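## Task

Drive to the front side of cabinet AJ03 and halt near it, so that its name plate sits upright near the centre of the wrist_camera image and is big enough for a person to read without effort. The robot must not topple or be left leaning, and the result must hold without the robot actively keeping it in place.

## Robot and tools

Robot: TidyBot++, a single-arm mobile manipulator. The base is 0.54 m long, 0.50 m wide and 0.38 m tall and rolls on four powered casters. On top sits one seven-joint arm with a two-finger gripper. The shoulder is 0.12 m ahead of the base centre and 0.68 m up. Two cameras: base_camera (fixed on the base, looking forward and down) and wrist_camera (fisheye, on the hand, looking along the hand's pointing direction). The arm begins folded with the hand aimed at the floor; the hand then overhangs the base front by up to 0.08 m and the elbow reaches up to 1.15 m.

Frames: the base frame has its origin on the floor below the base centre, x ahead, y to the left, z up. hand_pose is reported in it (the point between the finger pads; its z axis runs out along the fingers). The odometry frame is the base frame as it stood when the scene began. base_odometry heading is positive to the left, within -3.142 to 3.142; it integrates wheel rotation, so slip looks like motion, and it drifts a few centimetres and degrees over many moves.

Tool execute_actions: argument actions is a list holding zero or one action. An action may contain base, joints, and optionally speeds. base takes exactly one relative command, measured from where the base last reported itself: translate_m (metres, straight ahead positive, -2 to 2), strafe_m (metres sideways, left positive, -2 to 2) or rotate_rad (radians turned in place, counter-clockwise seen from above positive, -6.3 to 6.3). These are offsets, not places. joints is a dictionary of absolute targets by name: joint_1_rad (any angle; turns the arm about vertical, positive clockwise from above, opposite to rotate_rad), joint_2_rad shoulder -2.249 to 2.249, joint_3_rad any angle, joint_4_rad elbow -2.579 to 2.579, joint_5_rad any angle, joint_6_rad wrist -2.099 to 2.099, joint_7_rad any angle, and gripper_pos 0 (open) to 1 (closed). Unbounded joints take the short way, so turn them in steps below half a revolution. speeds can cap top speed for that action: translate_m and strafe_m 0.05 to 0.5 m/s, rotate_rad 0.1 to 1.57 rad/s (the upper values are the defaults). A base move needing more than 8.667 s at its cap is refused; any action ends after 15 s. cameras picks images: base_camera, wrist_camera or all; omitted or null gives all, [] gives none. Bad keys or values reject the call entirely and nothing moves. An empty actions list simply reports state and pictures.

Arm geometry, with joint_1_rad 0, joint_3_rad 3.14, joint_5_rad 0 (near the start): the arm stays in the vertical plane of the base x axis. Segment tilts from vertical, forward positive: upper arm (0.42 m) = joint_2_rad; forearm (0.31 m) = joint_2_rad - joint_4_rad; hand (0.31 m) = that minus joint_6_rad. Forward reach from the shoulder is the sum of length times sine of each tilt; height is the sum of length times cosine. Pointing the wrist camera at a plate means choosing these angles so the hand faces it at the right height.

Tool wait: seconds, 0 to 10; commands nothing, returns the same report. Tool zoom_image: camera (base_camera or wrist_camera) and region [x0, y0, x1, y1] in pixels of that camera's last full image, top-left is (0, 0), at most 504 by 504; useful to check plate readability. Tool finished_scene: scene, the integer number of the scene being closed; irreversible, and its reply says whether the task succeeded and gives the next task. Replying with no tool call ends everything.

Result lines: base_status and joint_status tell how each commanded motion ended. done for the base only means the wheels turned enough, not that the base truly arrived. off_target means it settled away from the target and may still push. contact_stop or time_out means the old target was dropped and it holds in place. 'joint command not followed' with a 'cause:' line means arm targets were withheld (e.g. self-collision); they may be retried later. on_its_own reports motion you did not command. motor_effort gives percent of maximum, with the peak in brackets. base_tilt is in degrees, forward and right positive, with roughly 1 degree of bias. Motor temperatures are listed per arm joint; MOTOR HOT from 60 °C, OVER-TEMPERATURE FAULT at 75 °C. ARM HIT means a hard hit on the base or the arm itself. A torque fault freezes the arm for 10 s while the base keeps going. If a result reports a stop, remaining calls in that reply are skipped.

Cautions: joints left out of an action may still chase old targets. Friction leaves joints slightly short; to correct, send last command plus (wanted minus read). Nothing stops the arm striking the base. Never drive into a cabinet: a blocked base keeps shoving and may report done though short. Catching the arm on something above about 0.8 m while driving can tip the robot; sideways force on a raised hand can lift wheels. Approach slowly, stop a little short of the cabinet, avoid hits and hard pushes, and make sure the robot stands level and still before ending the scene.

Each tool is called after "Emit:" as name([rows], argument=value, ...), one row to a line, values as JSON.

## Session

Emit:
execute_actions([
  {"joints":{"joint_2_rad":0.0,"joint_4_rad":-1.9,"joint_6_rad":0.3}},
])

Scene clock: 1.90 s.
Motor temperatures (°C, as the motors report them): [30 30 29 31 36 34 42]
base_odometry: x=+0.000 y=+0.000 heading=+0.000 (m, m, rad; odometry frame)
base_tilt: forward=+0.2 right=-0.9 (deg)
base_status: not commanded
joint_positions: joint_1_rad=-0.010 joint_2_rad=-0.012 joint_3_rad=+3.183 joint_4_rad=-1.920 joint_5_rad=+0.036 joint_6_rad=+0.283 joint_7_rad=+1.568 gripper_pos=+0.000
joint_status: all done
motor_effort: joint_1_rad=+0(0) joint_2_rad=-20(20) joint_3_rad=-1(0) joint_4_rad=+21(22) joint_5_rad=-1(2) joint_6_rad=+10(10) joint_7_rad=+0(0) (%)
hand_pose: x=+0.7219 y=-0.0147 z=+0.9812 quat_wxyz=(+0.018, +0.726, +0.003, +0.687) (m; base frame)
pictures: base_camera, wrist_camera
camera_calibration (this result's frames):
wrist_camera: T_world_to_cam=[[-0.068294, -0.995461, 0.066283, -0.0401665], [-0.0353539, -0.0639817, -0.997325, 1.0628], [0.997039, -0.0704546, -0.0308238, -0.563999], [0, 0, 0, 1]] pos_world=[0.59716, -0.0117206, 1.04524]
Images, in order (width x height): base_camera 644x364, wrist_camera 644x476.

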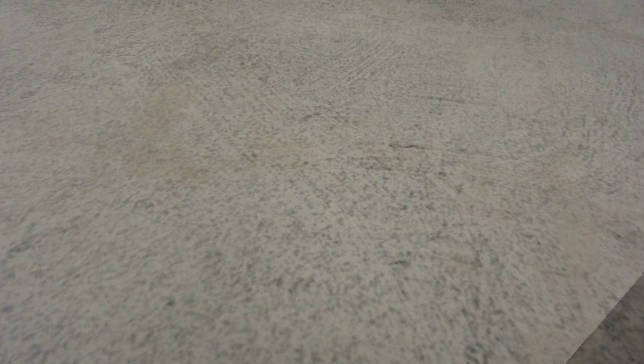

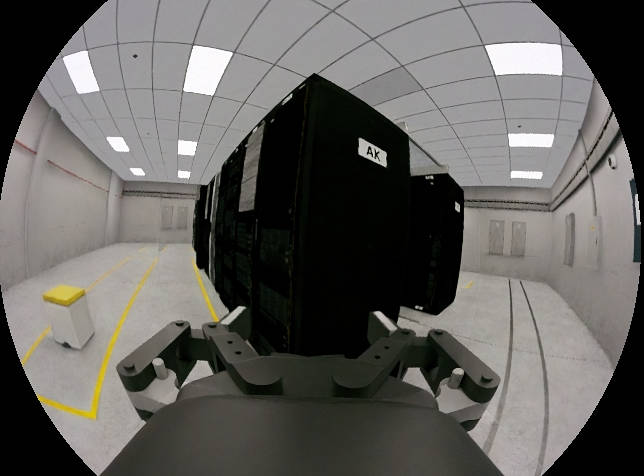

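Emit:
zoom_image(camera="wrist_camera", region=[380, 110, 560, 340])

Emit:
zoom_image(camera="wrist_camera", region=[180, 60, 340, 350])

Region (380, 110, 560, 340) of wrist_camera's 644x476 image, scaled by 2.191; it fills the left 394 columns of this view, and the rest is white.

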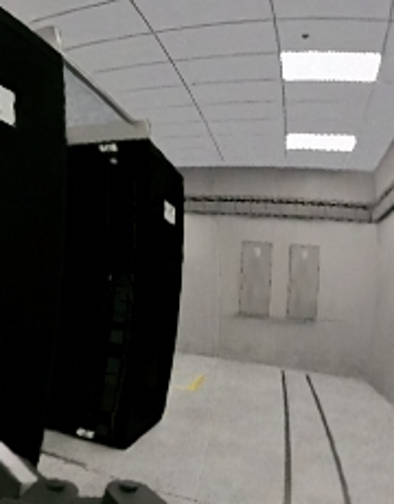

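Region (180, 60, 340, 350) of wrist_camera's 644x476 image, scaled by 1.738; it fills the left 278 columns of this view, and the rest is white.

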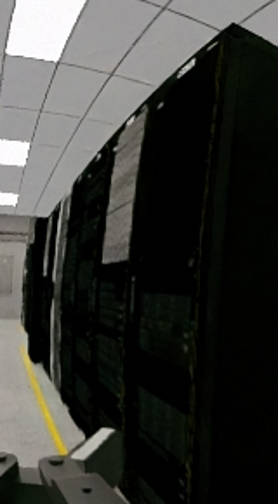

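Emit:
execute_actions([
  {"base":{"rotate_rad":0.64},"joints":{"joint_2_rad":-0.5,"joint_4_rad":-1.5,"joint_6_rad":-0.5,"joint_3_rad":3.1,"joint_5_rad":-0.03}},
])

Emit:
execute_actions([
  {"base":{"strafe_m":-2}},
])

Emit:
execute_actions([
  {"base":{"strafe_m":-0.8}},
])

Scene clock: 14.97 s.
Motor temperatures (°C, as the motors report them): [30 30 29 31 36 34 42]
base_odometry: x=+0.000 y=+0.000 heading=+0.640 (m, m, rad; odometry frame)
base_tilt: forward=+0.1 right=-0.9 (deg)
base_status: done
joint_positions: joint_1_rad=-0.012 joint_2_rad=-0.504 joint_3_rad=+3.118 joint_4_rad=-1.516 joint_5_rad=+0.001 joint_6_rad=-0.476 joint_7_rad=+1.568 gripper_pos=+0.000
joint_status: all done
motor_effort: joint_1_rad=+0(3) joint_2_rad=-1(23) joint_3_rad=+1(5) joint_4_rad=+20(24) joint_5_rad=-1(1) joint_6_rad=+10(9) joint_7_rad=+0(0) (%)
hand_pose: x=+0.4919 y=+0.0197 z=+1.2425 quat_wxyz=(-0.008, +0.677, +0.015, +0.736) (m; base frame)
pictures: base_camera, wrist_camera
camera_calibration (this result's frames):
wrist_camera: T_world_to_cam=[[-0.0211122, -0.999034, 0.0385456, -0.0276243], [0.104712, -0.0405517, -0.993675, 1.2435], [0.994278, -0.0169425, 0.105467, -0.493248], [0, 0, 0, 1]] pos_world=[0.359632, 0.0144717, 1.28873]
Images, in order (width x height): base_camera 644x364, wrist_camera 644x476.

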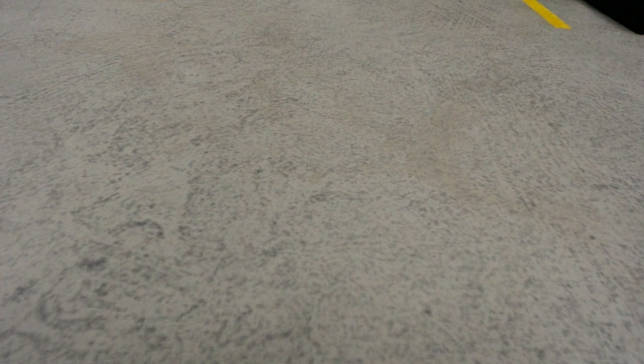

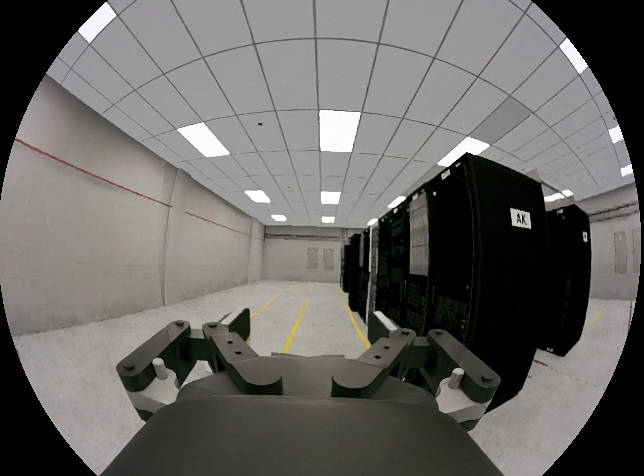

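Scene clock: 20.33 s.
Motor temperatures (°C, as the motors report them): [30 30 29 31 36 34 42]
base_odometry: x=+1.195 y=-1.604 heading=+0.640 (m, m, rad; odometry frame)
base_tilt: forward=+0.1 right=-0.9 (deg)
base_status: done
joint_positions: joint_1_rad=-0.012 joint_2_rad=-0.504 joint_3_rad=+3.115 joint_4_rad=-1.516 joint_5_rad=-0.001 joint_6_rad=-0.476 joint_7_rad=+1.568 gripper_pos=+0.000
joint_status: not commanded
motor_effort: joint_1_rad=+0(1) joint_2_rad=-2(3) joint_3_rad=+1(4) joint_4_rad=+20(20) joint_5_rad=-1(0) joint_6_rad=+10(10) joint_7_rad=+0(0) (%)
hand_pose: x=+0.4918 y=+0.0214 z=+1.2424 quat_wxyz=(-0.010, +0.677, +0.015, +0.736) (m; base frame)
pictures: base_camera, wrist_camera
camera_calibration (this result's frames):
wrist_camera: T_world_to_cam=[[-0.0179915, -0.999113, 0.0380633, -0.0268556], [0.104768, -0.0397437, -0.993702, 1.24353], [0.994334, -0.0138904, 0.10539, -0.493128], [0, 0, 0, 1]] pos_world=[0.359568, 0.015741, 1.28869]
Images, in order (width x height): base_camera 644x364, wrist_camera 644x476.

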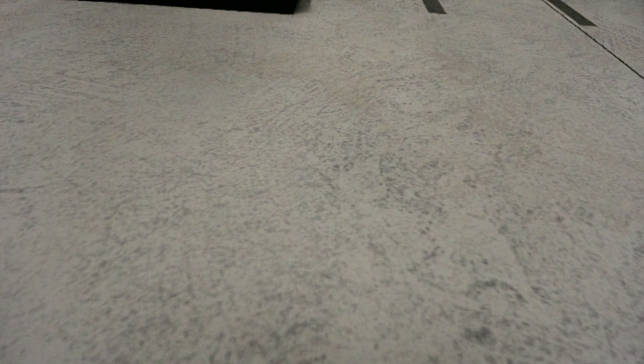

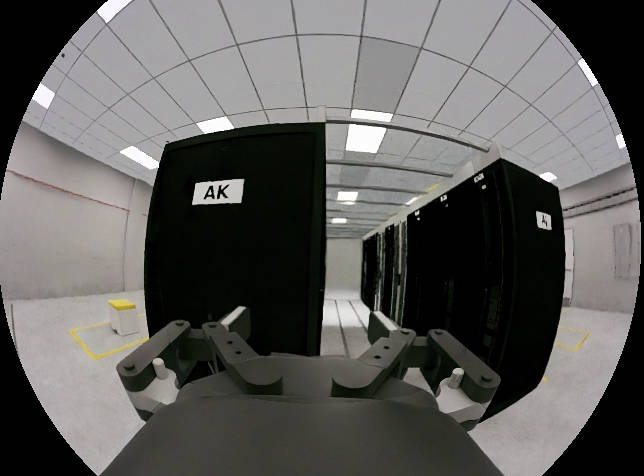

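Scene clock: 23.30 s.
Motor temperatures (°C, as the motors report them): [30 30 29 31 36 34 42]
base_odometry: x=+1.674 y=-2.245 heading=+0.641 (m, m, rad; odometry frame)
base_tilt: forward=+0.1 right=-0.9 (deg)
base_status: done
joint_positions: joint_1_rad=-0.012 joint_2_rad=-0.504 joint_3_rad=+3.113 joint_4_rad=-1.516 joint_5_rad=-0.001 joint_6_rad=-0.476 joint_7_rad=+1.568 gripper_pos=+0.000
joint_status: not commanded
motor_effort: joint_1_rad=+0(0) joint_2_rad=-1(2) joint_3_rad=+0(3) joint_4_rad=+19(19) joint_5_rad=-1(1) joint_6_rad=+9(10) joint_7_rad=+0(0) (%)
hand_pose: x=+0.4917 y=+0.0226 z=+1.2424 quat_wxyz=(-0.010, +0.677, +0.016, +0.736) (m; base frame)
pictures: base_camera, wrist_camera
camera_calibration (this result's frames):
wrist_camera: T_world_to_cam=[[-0.0160657, -0.999126, 0.0385998, -0.0272571], [0.104836, -0.0400752, -0.993682, 1.24351], [0.99436, -0.0119175, 0.105388, -0.493097], [0, 0, 0, 1]] pos_world=[0.359514, 0.016724, 1.28867]
Images, in order (width x height): base_camera 644x364, wrist_camera 644x476.

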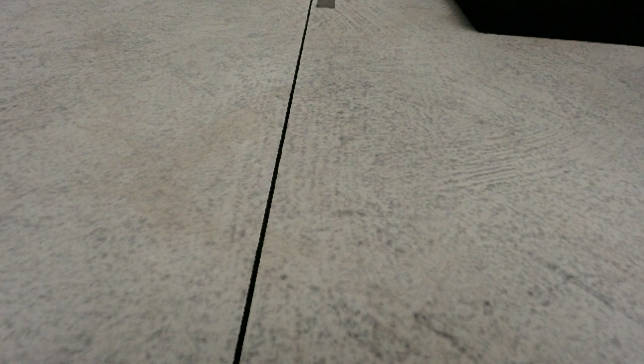

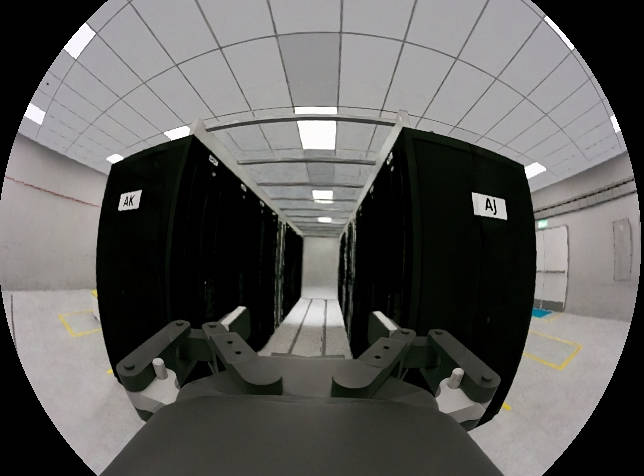

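Emit:
execute_actions([
  {"base":{"strafe_m":-2},"joints":{"joint_1_rad":-1.0}},
])

Emit:
execute_actions([
  {"base":{"rotate_rad":-0.35},"joints":{"joint_2_rad":-0.3,"joint_4_rad":-0.5,"joint_6_rad":-0.9,"joint_1_rad":-1.9}},
])

Emit:
execute_actions([
  {"base":{"translate_m":1.5}},
])

Scene clock: 35.37 s.
Motor temperatures (°C, as the motors report them): [30 30 29 31 36 34 42]
base_odometry: x=+2.871 y=-3.847 heading=+0.641 (m, m, rad; odometry frame)
base_tilt: forward=+0.1 right=-0.9 (deg)
base_status: done
joint_positions: joint_1_rad=-0.990 joint_2_rad=-0.505 joint_3_rad=+3.113 joint_4_rad=-1.516 joint_5_rad=-0.001 joint_6_rad=-0.479 joint_7_rad=+1.568 gripper_pos=+0.000
joint_status: all done
motor_effort: joint_1_rad=+1(0) joint_2_rad=-2(3) joint_3_rad=+1(4) joint_4_rad=+20(20) joint_5_rad=-1(1) joint_6_rad=+10(10) joint_7_rad=+0(0) (%)
hand_pose: x=+0.3080 y=+0.3218 z=+1.2419 quat_wxyz=(-0.355, +0.591, +0.333, +0.644) (m; base frame)
pictures: base_camera, wrist_camera
camera_calibration (this result's frames):
wrist_camera: T_world_to_cam=[[0.820252, -0.570683, 0.0388347, -0.126986], [0.0910195, 0.0631933, -0.993842, 1.24551], [0.564715, 0.818735, 0.103778, -0.439756], [0, 0, 0, 1]] pos_world=[0.239131, 0.208867, 1.28841]
Images, in order (width x height): base_camera 644x364, wrist_camera 644x476.

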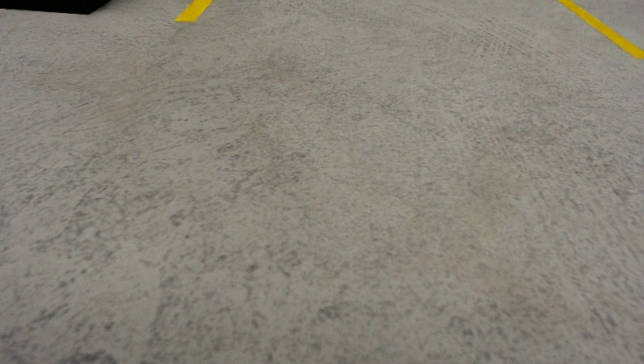

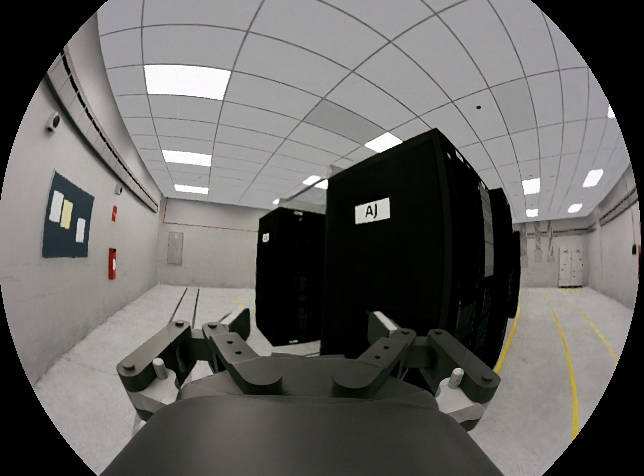

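Scene clock: 37.67 s.
Motor temperatures (°C, as the motors report them): [30 30 29 31 36 34 42]
base_odometry: x=+2.871 y=-3.847 heading=+0.292 (m, m, rad; odometry frame)
base_tilt: forward=+0.1 right=-0.9 (deg)
base_status: done
joint_positions: joint_1_rad=-1.889 joint_2_rad=-0.314 joint_3_rad=+3.113 joint_4_rad=-0.521 joint_5_rad=-0.001 joint_6_rad=-0.875 joint_7_rad=+1.568 gripper_pos=+0.000
joint_status: all done
motor_effort: joint_1_rad=+1(1) joint_2_rad=+3(5) joint_3_rad=+1(2) joint_4_rad=+8(21) joint_5_rad=-1(1) joint_6_rad=+8(10) joint_7_rad=+0(0) (%)
hand_pose: x=+0.0397 y=+0.1936 z=+1.5357 quat_wxyz=(-0.701, +0.293, +0.423, +0.494) (m; base frame)
pictures: base_camera, wrist_camera
camera_calibration (this result's frames):
wrist_camera: T_world_to_cam=[[0.958919, 0.283443, 0.0115713, -0.120503], [-0.129038, 0.472148, -0.872024, 1.31246], [-0.252633, 0.834707, 0.489327, -0.776486], [0, 0, 0, 1]] pos_world=[0.0887442, 0.0626167, 1.52585]
Images, in order (width x height): base_camera 644x364, wrist_camera 644x476.

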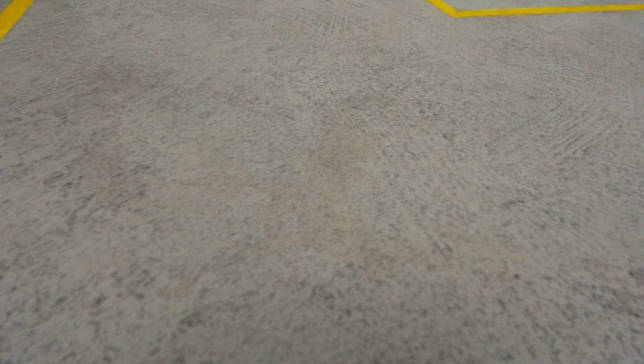

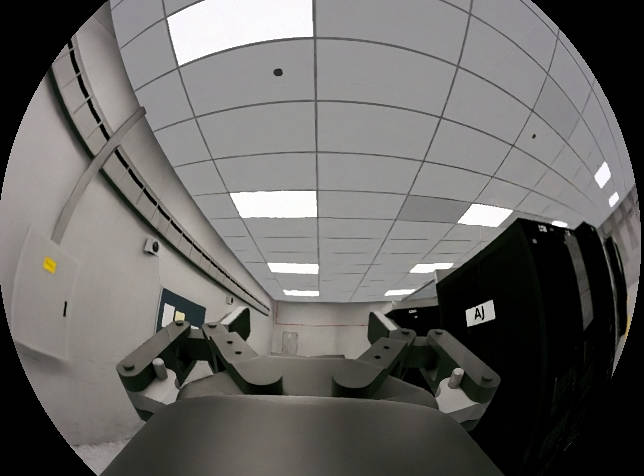

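Scene clock: 42.03 s.
Motor temperatures (°C, as the motors report them): [30 30 29 31 36 34 42]
base_odometry: x=+4.308 y=-3.418 heading=+0.291 (m, m, rad; odometry frame)
base_tilt: forward=+0.1 right=-0.9 (deg)
base_status: done
joint_positions: joint_1_rad=-1.889 joint_2_rad=-0.306 joint_3_rad=+3.113 joint_4_rad=-0.521 joint_5_rad=-0.002 joint_6_rad=-0.876 joint_7_rad=+1.568 gripper_pos=+0.000
joint_status: not commanded
motor_effort: joint_1_rad=+0(0) joint_2_rad=+3(4) joint_3_rad=+1(3) joint_4_rad=+8(8) joint_5_rad=-1(0) joint_6_rad=+9(9) joint_7_rad=+0(0) (%)
hand_pose: x=+0.0372 y=+0.2003 z=+1.5336 quat_wxyz=(-0.699, +0.296, +0.427, +0.492) (m; base frame)
pictures: base_camera, wrist_camera
camera_calibration (this result's frames):
wrist_camera: T_world_to_cam=[[0.958524, 0.284776, 0.0116276, -0.120281], [-0.127227, 0.464026, -0.876637, 1.31578], [-0.255041, 0.838798, 0.481011, -0.769669], [0, 0, 0, 1]] pos_world=[0.0863987, 0.0692926, 1.52508]
Images, in order (width x height): base_camera 644x364, wrist_camera 644x476.

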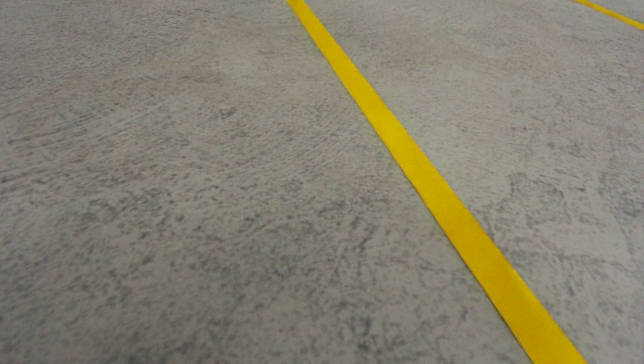

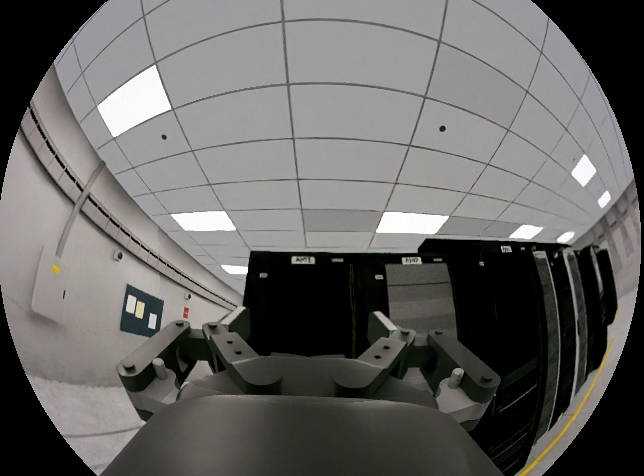

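Emit:
execute_actions([
  {"base":{"rotate_rad":0.65},"joints":{"joint_2_rad":-0.1,"joint_4_rad":-0.1,"joint_6_rad":-0.75,"joint_1_rad":-1.25}},
], cameras=[])

Emit:
execute_actions([
  {"base":{"translate_m":1.25}},
])

Scene clock: 47.50 s.
Motor temperatures (°C, as the motors report them): [30 30 29 31 36 34 42]
base_odometry: x=+4.308 y=-3.418 heading=+0.940 (m, m, rad; odometry frame)
base_tilt: forward=+0.1 right=-0.9 (deg)
base_status: done
joint_positions: joint_1_rad=-1.261 joint_2_rad=-0.108 joint_3_rad=+3.113 joint_4_rad=-0.123 joint_5_rad=-0.002 joint_6_rad=-0.773 joint_7_rad=+1.568 gripper_pos=+0.000
joint_status: all done
motor_effort: joint_1_rad=+0(1) joint_2_rad=-1(5) joint_3_rad=+0(0) joint_4_rad=+4(9) joint_5_rad=-1(1) joint_6_rad=+7(9) joint_7_rad=+0(0) (%)
hand_pose: x=+0.1641 y=+0.1736 z=+1.6341 quat_wxyz=(-0.556, +0.306, +0.232, +0.737) (m; base frame)
pictures: none
No camera images: the call's "cameras" was empty. Leave "cameras" out to get every camera's image.

Scene clock: 51.37 s.
Motor temperatures (°C, as the motors report them): [30 30 29 31 36 34 42]
base_odometry: x=+5.044 y=-2.407 heading=+0.941 (m, m, rad; odometry frame)
base_tilt: forward=+0.1 right=-0.9 (deg)
base_status: done
joint_positions: joint_1_rad=-1.261 joint_2_rad=-0.106 joint_3_rad=+3.113 joint_4_rad=-0.123 joint_5_rad=-0.003 joint_6_rad=-0.773 joint_7_rad=+1.568 gripper_pos=+0.000
joint_status: not commanded
motor_effort: joint_1_rad=+0(0) joint_2_rad=-1(2) joint_3_rad=+1(0) joint_4_rad=+3(5) joint_5_rad=-1(0) joint_6_rad=+7(7) joint_7_rad=+0(0) (%)
hand_pose: x=+0.1646 y=+0.1755 z=+1.6337 quat_wxyz=(-0.556, +0.306, +0.232, +0.737) (m; base frame)
pictures: base_camera, wrist_camera
camera_calibration (this result's frames):
wrist_camera: T_world_to_cam=[[0.944219, -0.329132, -0.0110859, -0.0893657], [0.229564, 0.681967, -0.694421, 1.03662], [0.236117, 0.653141, 0.719483, -1.20242], [0, 0, 0, 1]] pos_world=[0.130322, 0.0489987, 1.58399]
Images, in order (width x height): base_camera 644x364, wrist_camera 644x476.

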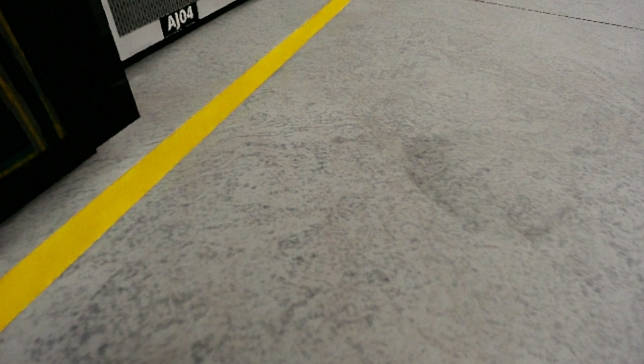

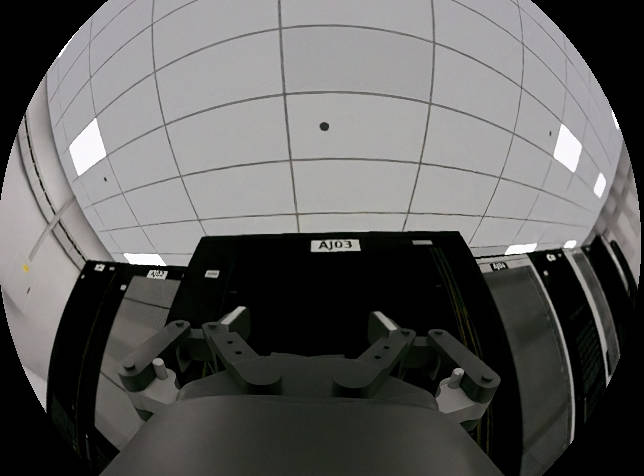

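Emit:
execute_actions([
  {"base":{"strafe_m":-0.71}},
], cameras=[])

Emit:
execute_actions([
  {"base":{"rotate_rad":1.3},"joints":{"joint_1_rad":0,"joint_2_rad":0.8,"joint_4_rad":-1.6,"joint_6_rad":0}},
], cameras=[])

Emit:
execute_actions([
  {"joints":{"joint_2_rad":1.9,"joint_4_rad":-0.7,"joint_6_rad":0.53}},
])

Scene clock: 58.77 s.
Motor temperatures (°C, as the motors report them): [30 30 29 31 36 35 42]
base_odometry: x=+5.618 y=-2.825 heading=+0.942 (m, m, rad; odometry frame)
base_tilt: forward=+0.1 right=-0.9 (deg)
base_status: done
joint_positions: joint_1_rad=-1.261 joint_2_rad=-0.103 joint_3_rad=+3.113 joint_4_rad=-0.118 joint_5_rad=-0.003 joint_6_rad=-0.771 joint_7_rad=+1.568 gripper_pos=+0.000
joint_status: not commanded
motor_effort: joint_1_rad=+0(0) joint_2_rad=-1(5) joint_3_rad=+0(0) joint_4_rad=+5(6) joint_5_rad=-1(0) joint_6_rad=+8(8) joint_7_rad=+0(0) (%)
hand_pose: x=+0.1646 y=+0.1752 z=+1.6347 quat_wxyz=(-0.557, +0.305, +0.231, +0.737) (m; base frame)
pictures: none
No camera images: the call's "cameras" was empty. Leave "cameras" out to get every camera's image.

Scene clock: 61.63 s.
Motor temperatures (°C, as the motors report them): [30 30 29 31 36 35 42]
base_odometry: x=+5.618 y=-2.825 heading=+2.241 (m, m, rad; odometry frame)
base_tilt: forward=+0.2 right=-0.9 (deg)
base_status: done
joint_positions: joint_1_rad=+0.002 joint_2_rad=+0.795 joint_3_rad=+3.111 joint_4_rad=-1.580 joint_5_rad=-0.003 joint_6_rad=-0.025 joint_7_rad=+1.568 gripper_pos=+0.000
joint_status: all done
motor_effort: joint_1_rad=+1(5) joint_2_rad=-41(49) joint_3_rad=-1(4) joint_4_rad=+15(24) joint_5_rad=-1(2) joint_6_rad=+6(10) joint_7_rad=+0(0) (%)
hand_pose: x=+0.8475 y=+0.0193 z=+0.5214 quat_wxyz=(-0.015, +0.932, +0.003, +0.363) (m; base frame)
pictures: none
No camera images: the call's "cameras" was empty. Leave "cameras" out to get every camera's image.

Scene clock: 64.07 s.
Motor temperatures (°C, as the motors report them): [30 30 29 31 36 35 42]
base_odometry: x=+5.618 y=-2.825 heading=+2.241 (m, m, rad; odometry frame)
base_tilt: forward=+0.2 right=-0.9 (deg)
base_status: not commanded
joint_positions: joint_1_rad=+0.002 joint_2_rad=+1.895 joint_3_rad=+3.111 joint_4_rad=-0.725 joint_5_rad=-0.003 joint_6_rad=+0.506 joint_7_rad=+1.568 gripper_pos=+0.000
joint_status: all done
motor_effort: joint_1_rad=+0(0) joint_2_rad=-48(52) joint_3_rad=-2(1) joint_4_rad=+13(16) joint_5_rad=-1(1) joint_6_rad=+9(9) joint_7_rad=+0(0) (%)
hand_pose: x=+0.9407 y=+0.0079 z=+0.1143 quat_wxyz=(-0.010, +0.871, -0.015, +0.491) (m; base frame)
pictures: base_camera, wrist_camera
camera_calibration (this result's frames):
wrist_camera: T_world_to_cam=[[-0.0415841, -0.998904, 0.0214821, 0.0347892], [-0.499413, 0.0021588, -0.866361, 0.628392], [0.865365, -0.0467553, -0.498956, -0.630146], [0, 0, 0, 1]] pos_world=[0.86058, 0.00393181, 0.229252]
Images, in order (width x height): base_camera 644x364, wrist_camera 644x476.

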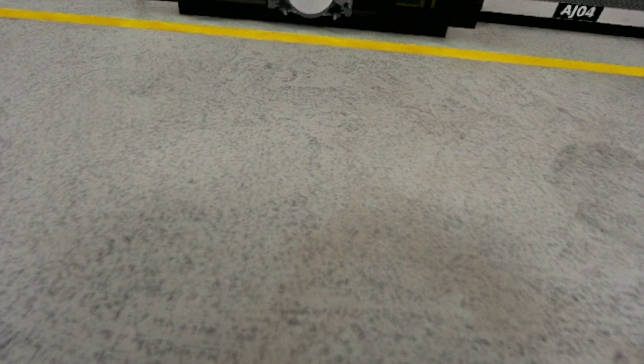

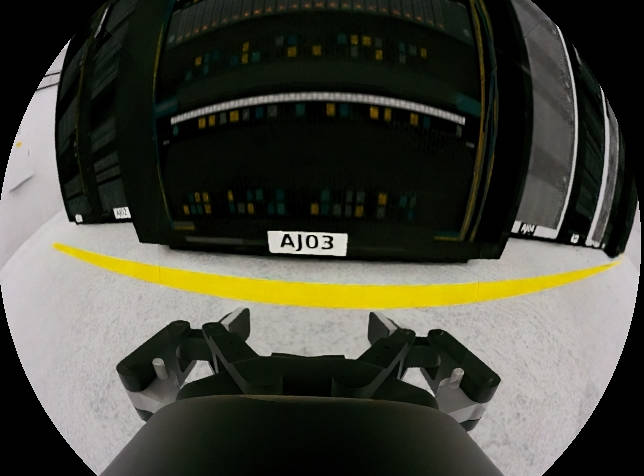

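Emit:
execute_actions([
  {"base":{"translate_m":0.06}},
])

Emit:
finished_scene(scene=1)

Scene clock: 68.27 s.
Motor temperatures (°C, as the motors report them): [30 31 29 31 36 35 42]
base_odometry: x=+5.581 y=-2.778 heading=+2.242 (m, m, rad; odometry frame)
base_tilt: forward=+0.2 right=-0.9 (deg)
base_status: done
joint_positions: joint_1_rad=+0.001 joint_2_rad=+1.896 joint_3_rad=+3.111 joint_4_rad=-0.718 joint_5_rad=-0.003 joint_6_rad=+0.508 joint_7_rad=+1.568 gripper_pos=+0.000
joint_status: not commanded
motor_effort: joint_1_rad=-1(2) joint_2_rad=-48(50) joint_3_rad=-1(2) joint_4_rad=+13(15) joint_5_rad=-1(1) joint_6_rad=+9(9) joint_7_rad=+0(0) (%)
hand_pose: x=+0.9440 y=+0.0083 z=+0.1175 quat_wxyz=(-0.011, +0.869, -0.015, +0.495) (m; base frame)
pictures: base_camera, wrist_camera
camera_calibration (this result's frames):
wrist_camera: T_world_to_cam=[[-0.0414407, -0.998916, 0.0212245, 0.0351044], [-0.491698, 0.00189688, -0.870764, 0.626027], [0.869779, -0.0465211, -0.491243, -0.63641], [0, 0, 0, 1]] pos_world=[0.862807, 0.00427235, 0.231744]
Images, in order (width x height): base_camera 644x364, wrist_camera 644x476.

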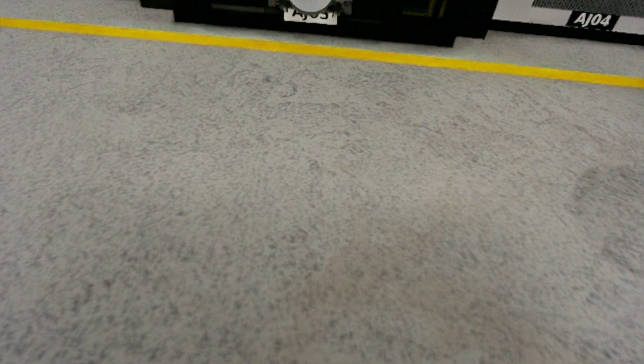

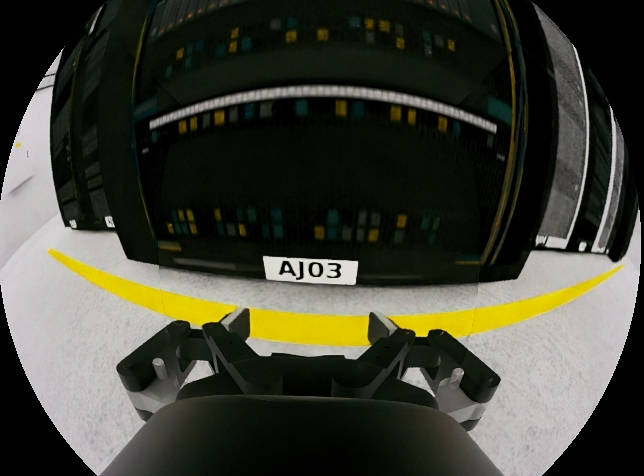

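The scene is finished: the task was done.


## Next scene

Drive to the back side of cabinet AZ04 and halt near it, so that its name plate sits upright near the centre of the wrist_camera image and is big enough for a person to read without effort. The robot must not topple or be left leaning, and the result must hold without the robot actively keeping it in place.

Emit:
execute_actions([
  {"joints":{"joint_2_rad":-0.5,"joint_4_rad":-1.5,"joint_6_rad":-0.6,"joint_3_rad":3.1,"joint_5_rad":-0.03}},
])

Scene clock: 2.33 s.
Motor temperatures (°C, as the motors report them): [30 31 29 31 36 35 42]
base_odometry: x=+0.000 y=+0.000 heading=+0.000 (m, m, rad; odometry frame)
base_tilt: forward=+0.2 right=-0.9 (deg)
base_status: not commanded
joint_positions: joint_1_rad=+0.023 joint_2_rad=-0.493 joint_3_rad=+3.115 joint_4_rad=-1.517 joint_5_rad=-0.009 joint_6_rad=-0.623 joint_7_rad=+1.547 gripper_pos=+0.000
joint_status: all done
motor_effort: joint_1_rad=+1(0) joint_2_rad=-2(6) joint_3_rad=+0(0) joint_4_rad=+20(21) joint_5_rad=+0(1) joint_6_rad=+9(9) joint_7_rad=+0(0) (%)
hand_pose: x=+0.4988 y=+0.0096 z=+1.1917 quat_wxyz=(-0.008, +0.734, -0.005, +0.679) (m; base frame)
pictures: base_camera, wrist_camera
camera_calibration (this result's frames):
wrist_camera: T_world_to_cam=[[-0.0444558, -0.998842, 0.0184031, 0.0000192494], [-0.0559025, -0.0159052, -0.99831, 1.27737], [0.997446, -0.0454095, -0.0551307, -0.304835], [0, 0, 0, 1]] pos_world=[0.375466, 0.00649377, 1.25841]
Images, in order (width x height): base_camera 644x364, wrist_camera 644x476.

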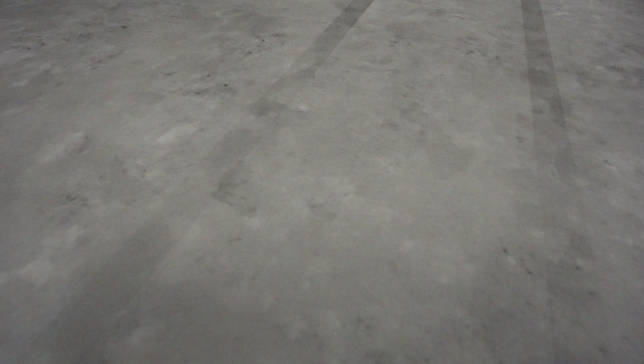

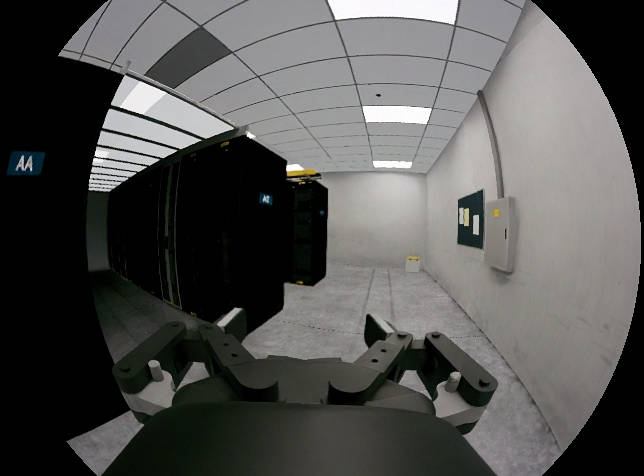

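Emit:
execute_actions([
  {"base":{"rotate_rad":-0.34},"joints":{"joint_1_rad":-1.6}},
], cameras=[])

Emit:
execute_actions([
  {"base":{"translate_m":1.2}},
])

Scene clock: 9.63 s.
Motor temperatures (°C, as the motors report them): [30 30 29 31 36 35 42]
base_odometry: x=+0.000 y=+0.000 heading=-0.340 (m, m, rad; odometry frame)
base_tilt: forward=+0.1 right=-0.9 (deg)
base_status: done
joint_positions: joint_1_rad=-1.590 joint_2_rad=-0.493 joint_3_rad=+3.115 joint_4_rad=-1.517 joint_5_rad=-0.009 joint_6_rad=-0.623 joint_7_rad=+1.547 gripper_pos=+0.000
joint_status: all done
motor_effort: joint_1_rad=+0(0) joint_2_rad=-1(3) joint_3_rad=+1(2) joint_4_rad=+19(20) joint_5_rad=-1(1) joint_6_rad=+9(9) joint_7_rad=+0(0) (%)
hand_pose: x=+0.0933 y=+0.3790 z=+1.1917 quat_wxyz=(-0.496, +0.511, +0.526, +0.464) (m; base frame)
pictures: none
No camera images: the call's "cameras" was empty. Leave "cameras" out to get every camera's image.

Scene clock: 13.40 s.
Motor temperatures (°C, as the motors report them): [30 30 29 31 36 35 42]
base_odometry: x=+1.131 y=-0.402 heading=-0.341 (m, m, rad; odometry frame)
base_tilt: forward=+0.2 right=-0.9 (deg)
base_status: done
joint_positions: joint_1_rad=-1.591 joint_2_rad=-0.493 joint_3_rad=+3.114 joint_4_rad=-1.517 joint_5_rad=-0.009 joint_6_rad=-0.623 joint_7_rad=+1.547 gripper_pos=+0.000
joint_status: not commanded
motor_effort: joint_1_rad=+0(1) joint_2_rad=-2(4) joint_3_rad=+1(4) joint_4_rad=+20(20) joint_5_rad=-1(0) joint_6_rad=+9(9) joint_7_rad=+0(0) (%)
hand_pose: x=+0.0929 y=+0.3790 z=+1.1918 quat_wxyz=(-0.496, +0.511, +0.527, +0.464) (m; base frame)
pictures: base_camera, wrist_camera
camera_calibration (this result's frames):
wrist_camera: T_world_to_cam=[[0.999826, -0.00122896, 0.018639, -0.124411], [0.018543, -0.0550609, -0.998311, 1.26851], [0.00225317, 0.998482, -0.0550285, -0.186479], [0, 0, 0, 1]] pos_world=[0.101287, 0.255888, 1.25843]
Images, in order (width x height): base_camera 644x364, wrist_camera 644x476.

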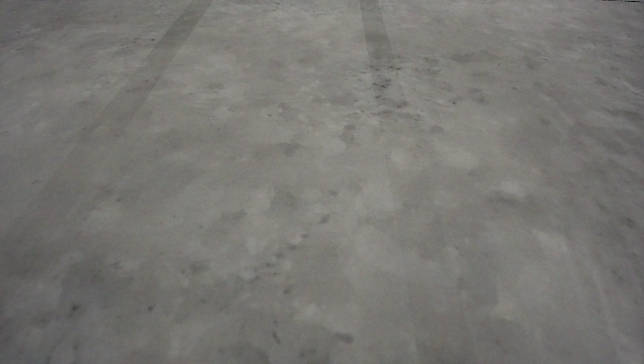

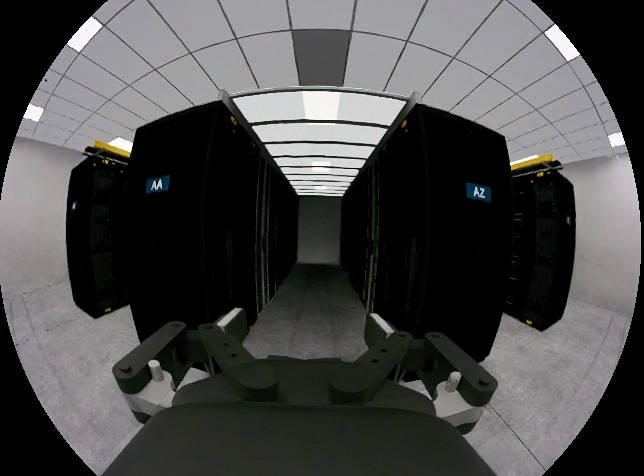

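Emit:
execute_actions([
  {"base":{"strafe_m":1.5},"joints":{"joint_2_rad":-0.1,"joint_4_rad":-0.1,"joint_6_rad":-1.0,"joint_1_rad":-0.6}},
])

Emit:
execute_actions([
  {"base":{"strafe_m":1.5},"joints":{"joint_1_rad":-0.05}},
])

Scene clock: 20.90 s.
Motor temperatures (°C, as the motors report them): [30 30 29 31 36 35 42]
base_odometry: x=+1.633 y=+1.012 heading=-0.341 (m, m, rad; odometry frame)
base_tilt: forward=+0.1 right=-0.9 (deg)
base_status: done
joint_positions: joint_1_rad=-0.612 joint_2_rad=-0.101 joint_3_rad=+3.114 joint_4_rad=-0.120 joint_5_rad=-0.009 joint_6_rad=-0.975 joint_7_rad=+1.547 gripper_pos=+0.000
joint_status: all done
motor_effort: joint_1_rad=+0(2) joint_2_rad=+0(4) joint_3_rad=+0(2) joint_4_rad=+4(20) joint_5_rad=-1(0) joint_6_rad=+7(10) joint_7_rad=+0(0) (%)
hand_pose: x=+0.2951 y=+0.1384 z=+1.5846 quat_wxyz=(-0.289, +0.453, +0.147, +0.830) (m; base frame)
pictures: base_camera, wrist_camera
camera_calibration (this result's frames):
wrist_camera: T_world_to_cam=[[0.564655, -0.82515, -0.0171173, -0.0351422], [0.45695, 0.32983, -0.826081, 1.18814], [0.687286, 0.458629, 0.563292, -1.03239], [0, 0, 0, 1]] pos_world=[0.186465, 0.052598, 1.56244]
Images, in order (width x height): base_camera 644x364, wrist_camera 644x476.

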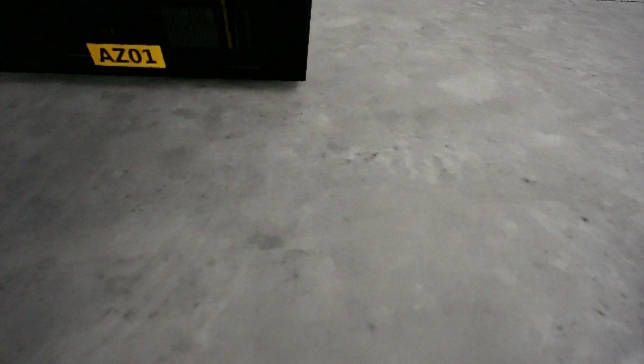

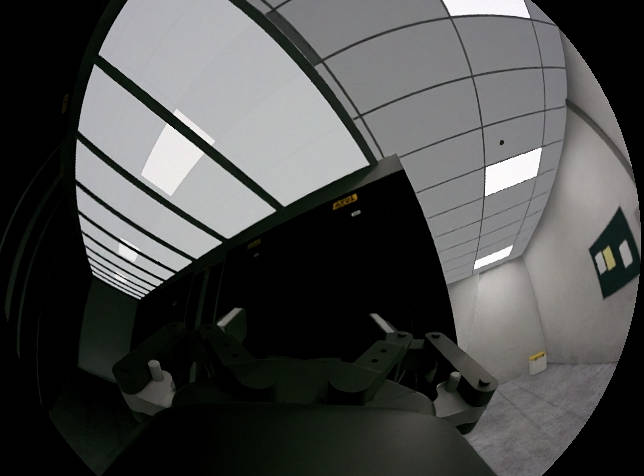

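Scene clock: 25.27 s.
Motor temperatures (°C, as the motors report them): [30 30 29 31 36 35 42]
base_odometry: x=+2.135 y=+2.425 heading=-0.341 (m, m, rad; odometry frame)
base_tilt: forward=+0.1 right=-0.9 (deg)
base_status: done
joint_positions: joint_1_rad=-0.061 joint_2_rad=-0.103 joint_3_rad=+3.114 joint_4_rad=-0.118 joint_5_rad=-0.009 joint_6_rad=-0.975 joint_7_rad=+1.547 gripper_pos=+0.000
joint_status: all done
motor_effort: joint_1_rad=+0(1) joint_2_rad=-1(2) joint_3_rad=+0(1) joint_4_rad=+5(5) joint_5_rad=-1(0) joint_6_rad=+8(8) joint_7_rad=+0(0) (%)
hand_pose: x=+0.3389 y=+0.0256 z=+1.5855 quat_wxyz=(-0.052, +0.475, +0.019, +0.878) (m; base frame)
pictures: base_camera, wrist_camera
camera_calibration (this result's frames):
wrist_camera: T_world_to_cam=[[0.0494918, -0.998627, -0.0171925, 0.0262345], [0.564872, 0.0421827, -0.8241, 1.1737], [0.823693, 0.0310746, 0.566183, -1.05105], [0, 0, 0, 1]] pos_world=[0.201457, 0.00934969, 1.56279]
Images, in order (width x height): base_camera 644x364, wrist_camera 644x476.

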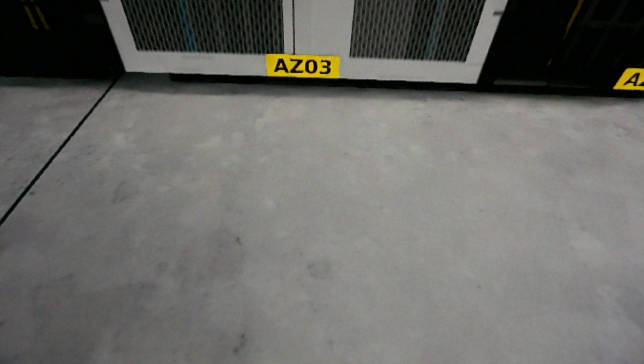

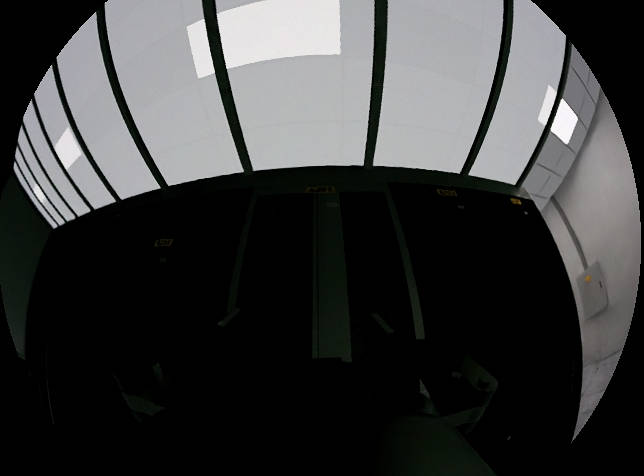

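Emit:
execute_actions([
  {"base":{"strafe_m":0.68},"joints":{"joint_4_rad":-2.5,"joint_6_rad":1.3}},
], cameras=[])

Emit:
execute_actions([
  {"base":{"translate_m":-0.12},"joints":{"joint_2_rad":1.3,"joint_4_rad":-2.0}},
], cameras=[])

Emit:
execute_actions([
  {"joints":{"joint_2_rad":1.9,"joint_4_rad":-1.38}},
])

Scene clock: 35.67 s.
Motor temperatures (°C, as the motors report them): [30 30 29 31 36 35 42]
base_odometry: x=+2.362 y=+3.066 heading=-0.341 (m, m, rad; odometry frame)
base_tilt: forward=+0.1 right=-0.9 (deg)
base_status: done
joint_positions: joint_1_rad=-0.060 joint_2_rad=-0.101 joint_3_rad=+3.114 joint_4_rad=-2.480 joint_5_rad=-0.009 joint_6_rad=+1.274 joint_7_rad=+1.547 gripper_pos=+0.000
joint_status: all done
motor_effort: joint_1_rad=+0(1) joint_2_rad=-12(19) joint_3_rad=+0(2) joint_4_rad=+16(23) joint_5_rad=-1(2) joint_6_rad=+9(9) joint_7_rad=+0(0) (%)
hand_pose: x=+0.5699 y=+0.0391 z=+1.0131 quat_wxyz=(-0.045, +0.524, +0.014, +0.850) (m; base frame)
pictures: none
No camera images: the call's "cameras" was empty. Leave "cameras" out to get every camera's image.

Scene clock: 38.33 s.
Motor temperatures (°C, as the motors report them): [30 30 29 31 36 35 42]
base_odometry: x=+2.249 y=+3.107 heading=-0.341 (m, m, rad; odometry frame)
base_tilt: forward=+0.2 right=-0.9 (deg)
base_status: done
joint_positions: joint_1_rad=-0.059 joint_2_rad=+1.297 joint_3_rad=+3.114 joint_4_rad=-2.023 joint_5_rad=-0.009 joint_6_rad=+1.278 joint_7_rad=+1.547 gripper_pos=+0.000
joint_status: all done
motor_effort: joint_1_rad=+0(0) joint_2_rad=-36(39) joint_3_rad=-1(1) joint_4_rad=+2(15) joint_5_rad=+0(1) joint_6_rad=+9(10) joint_7_rad=+0(0) (%)
hand_pose: x=+0.7435 y=+0.0496 z=+0.3452 quat_wxyz=(-0.032, +0.853, +0.008, +0.521) (m; base frame)
pictures: none
No camera images: the call's "cameras" was empty. Leave "cameras" out to get every camera's image.

Scene clock: 40.20 s.
Motor temperatures (°C, as the motors report them): [30 31 29 31 36 35 42]
base_odometry: x=+2.249 y=+3.107 heading=-0.341 (m, m, rad; odometry frame)
base_tilt: forward=+0.2 right=-0.9 (deg)
base_status: not commanded
joint_positions: joint_1_rad=-0.059 joint_2_rad=+1.897 joint_3_rad=+3.114 joint_4_rad=-1.404 joint_5_rad=-0.009 joint_6_rad=+1.278 joint_7_rad=+1.547 gripper_pos=+0.000
joint_status: all done
motor_effort: joint_1_rad=+0(1) joint_2_rad=-37(40) joint_3_rad=-1(2) joint_4_rad=+2(2) joint_5_rad=-1(1) joint_6_rad=+9(9) joint_7_rad=+0(0) (%)
hand_pose: x=+0.7465 y=+0.0457 z=+0.1012 quat_wxyz=(-0.028, +0.848, +0.001, +0.530) (m; base frame)
pictures: base_camera, wrist_camera
camera_calibration (this result's frames):
wrist_camera: T_world_to_cam=[[0.000688448, -0.999984, 0.00567365, 0.0348601], [-0.417872, -0.00544223, -0.90849, 0.463702], [0.908506, -0.00174541, -0.417869, -0.509276], [0, 0, 0, 1]] pos_world=[0.656425, 0.0364942, 0.20826]
Images, in order (width x height): base_camera 644x364, wrist_camera 644x476.

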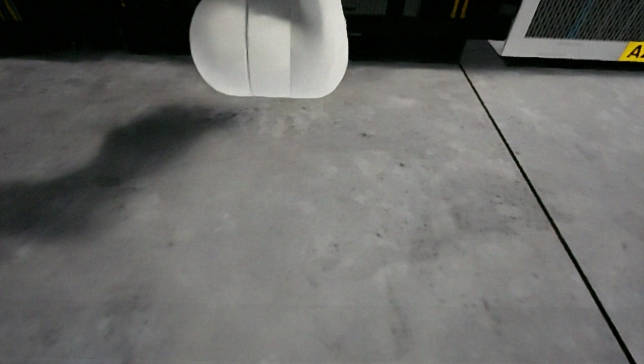

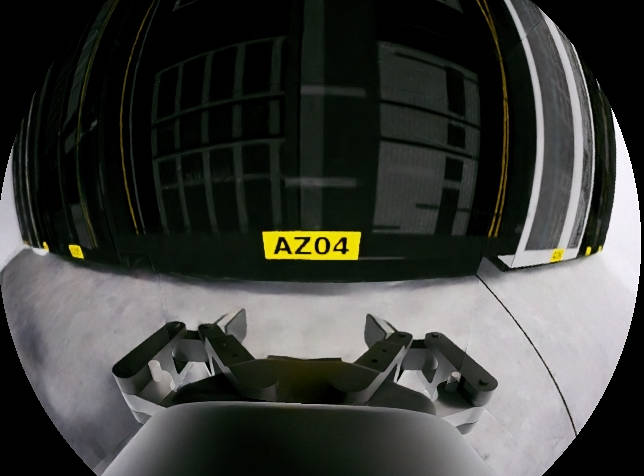

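Emit:
finished_scene(scene=2)

The scene is finished: the task was done.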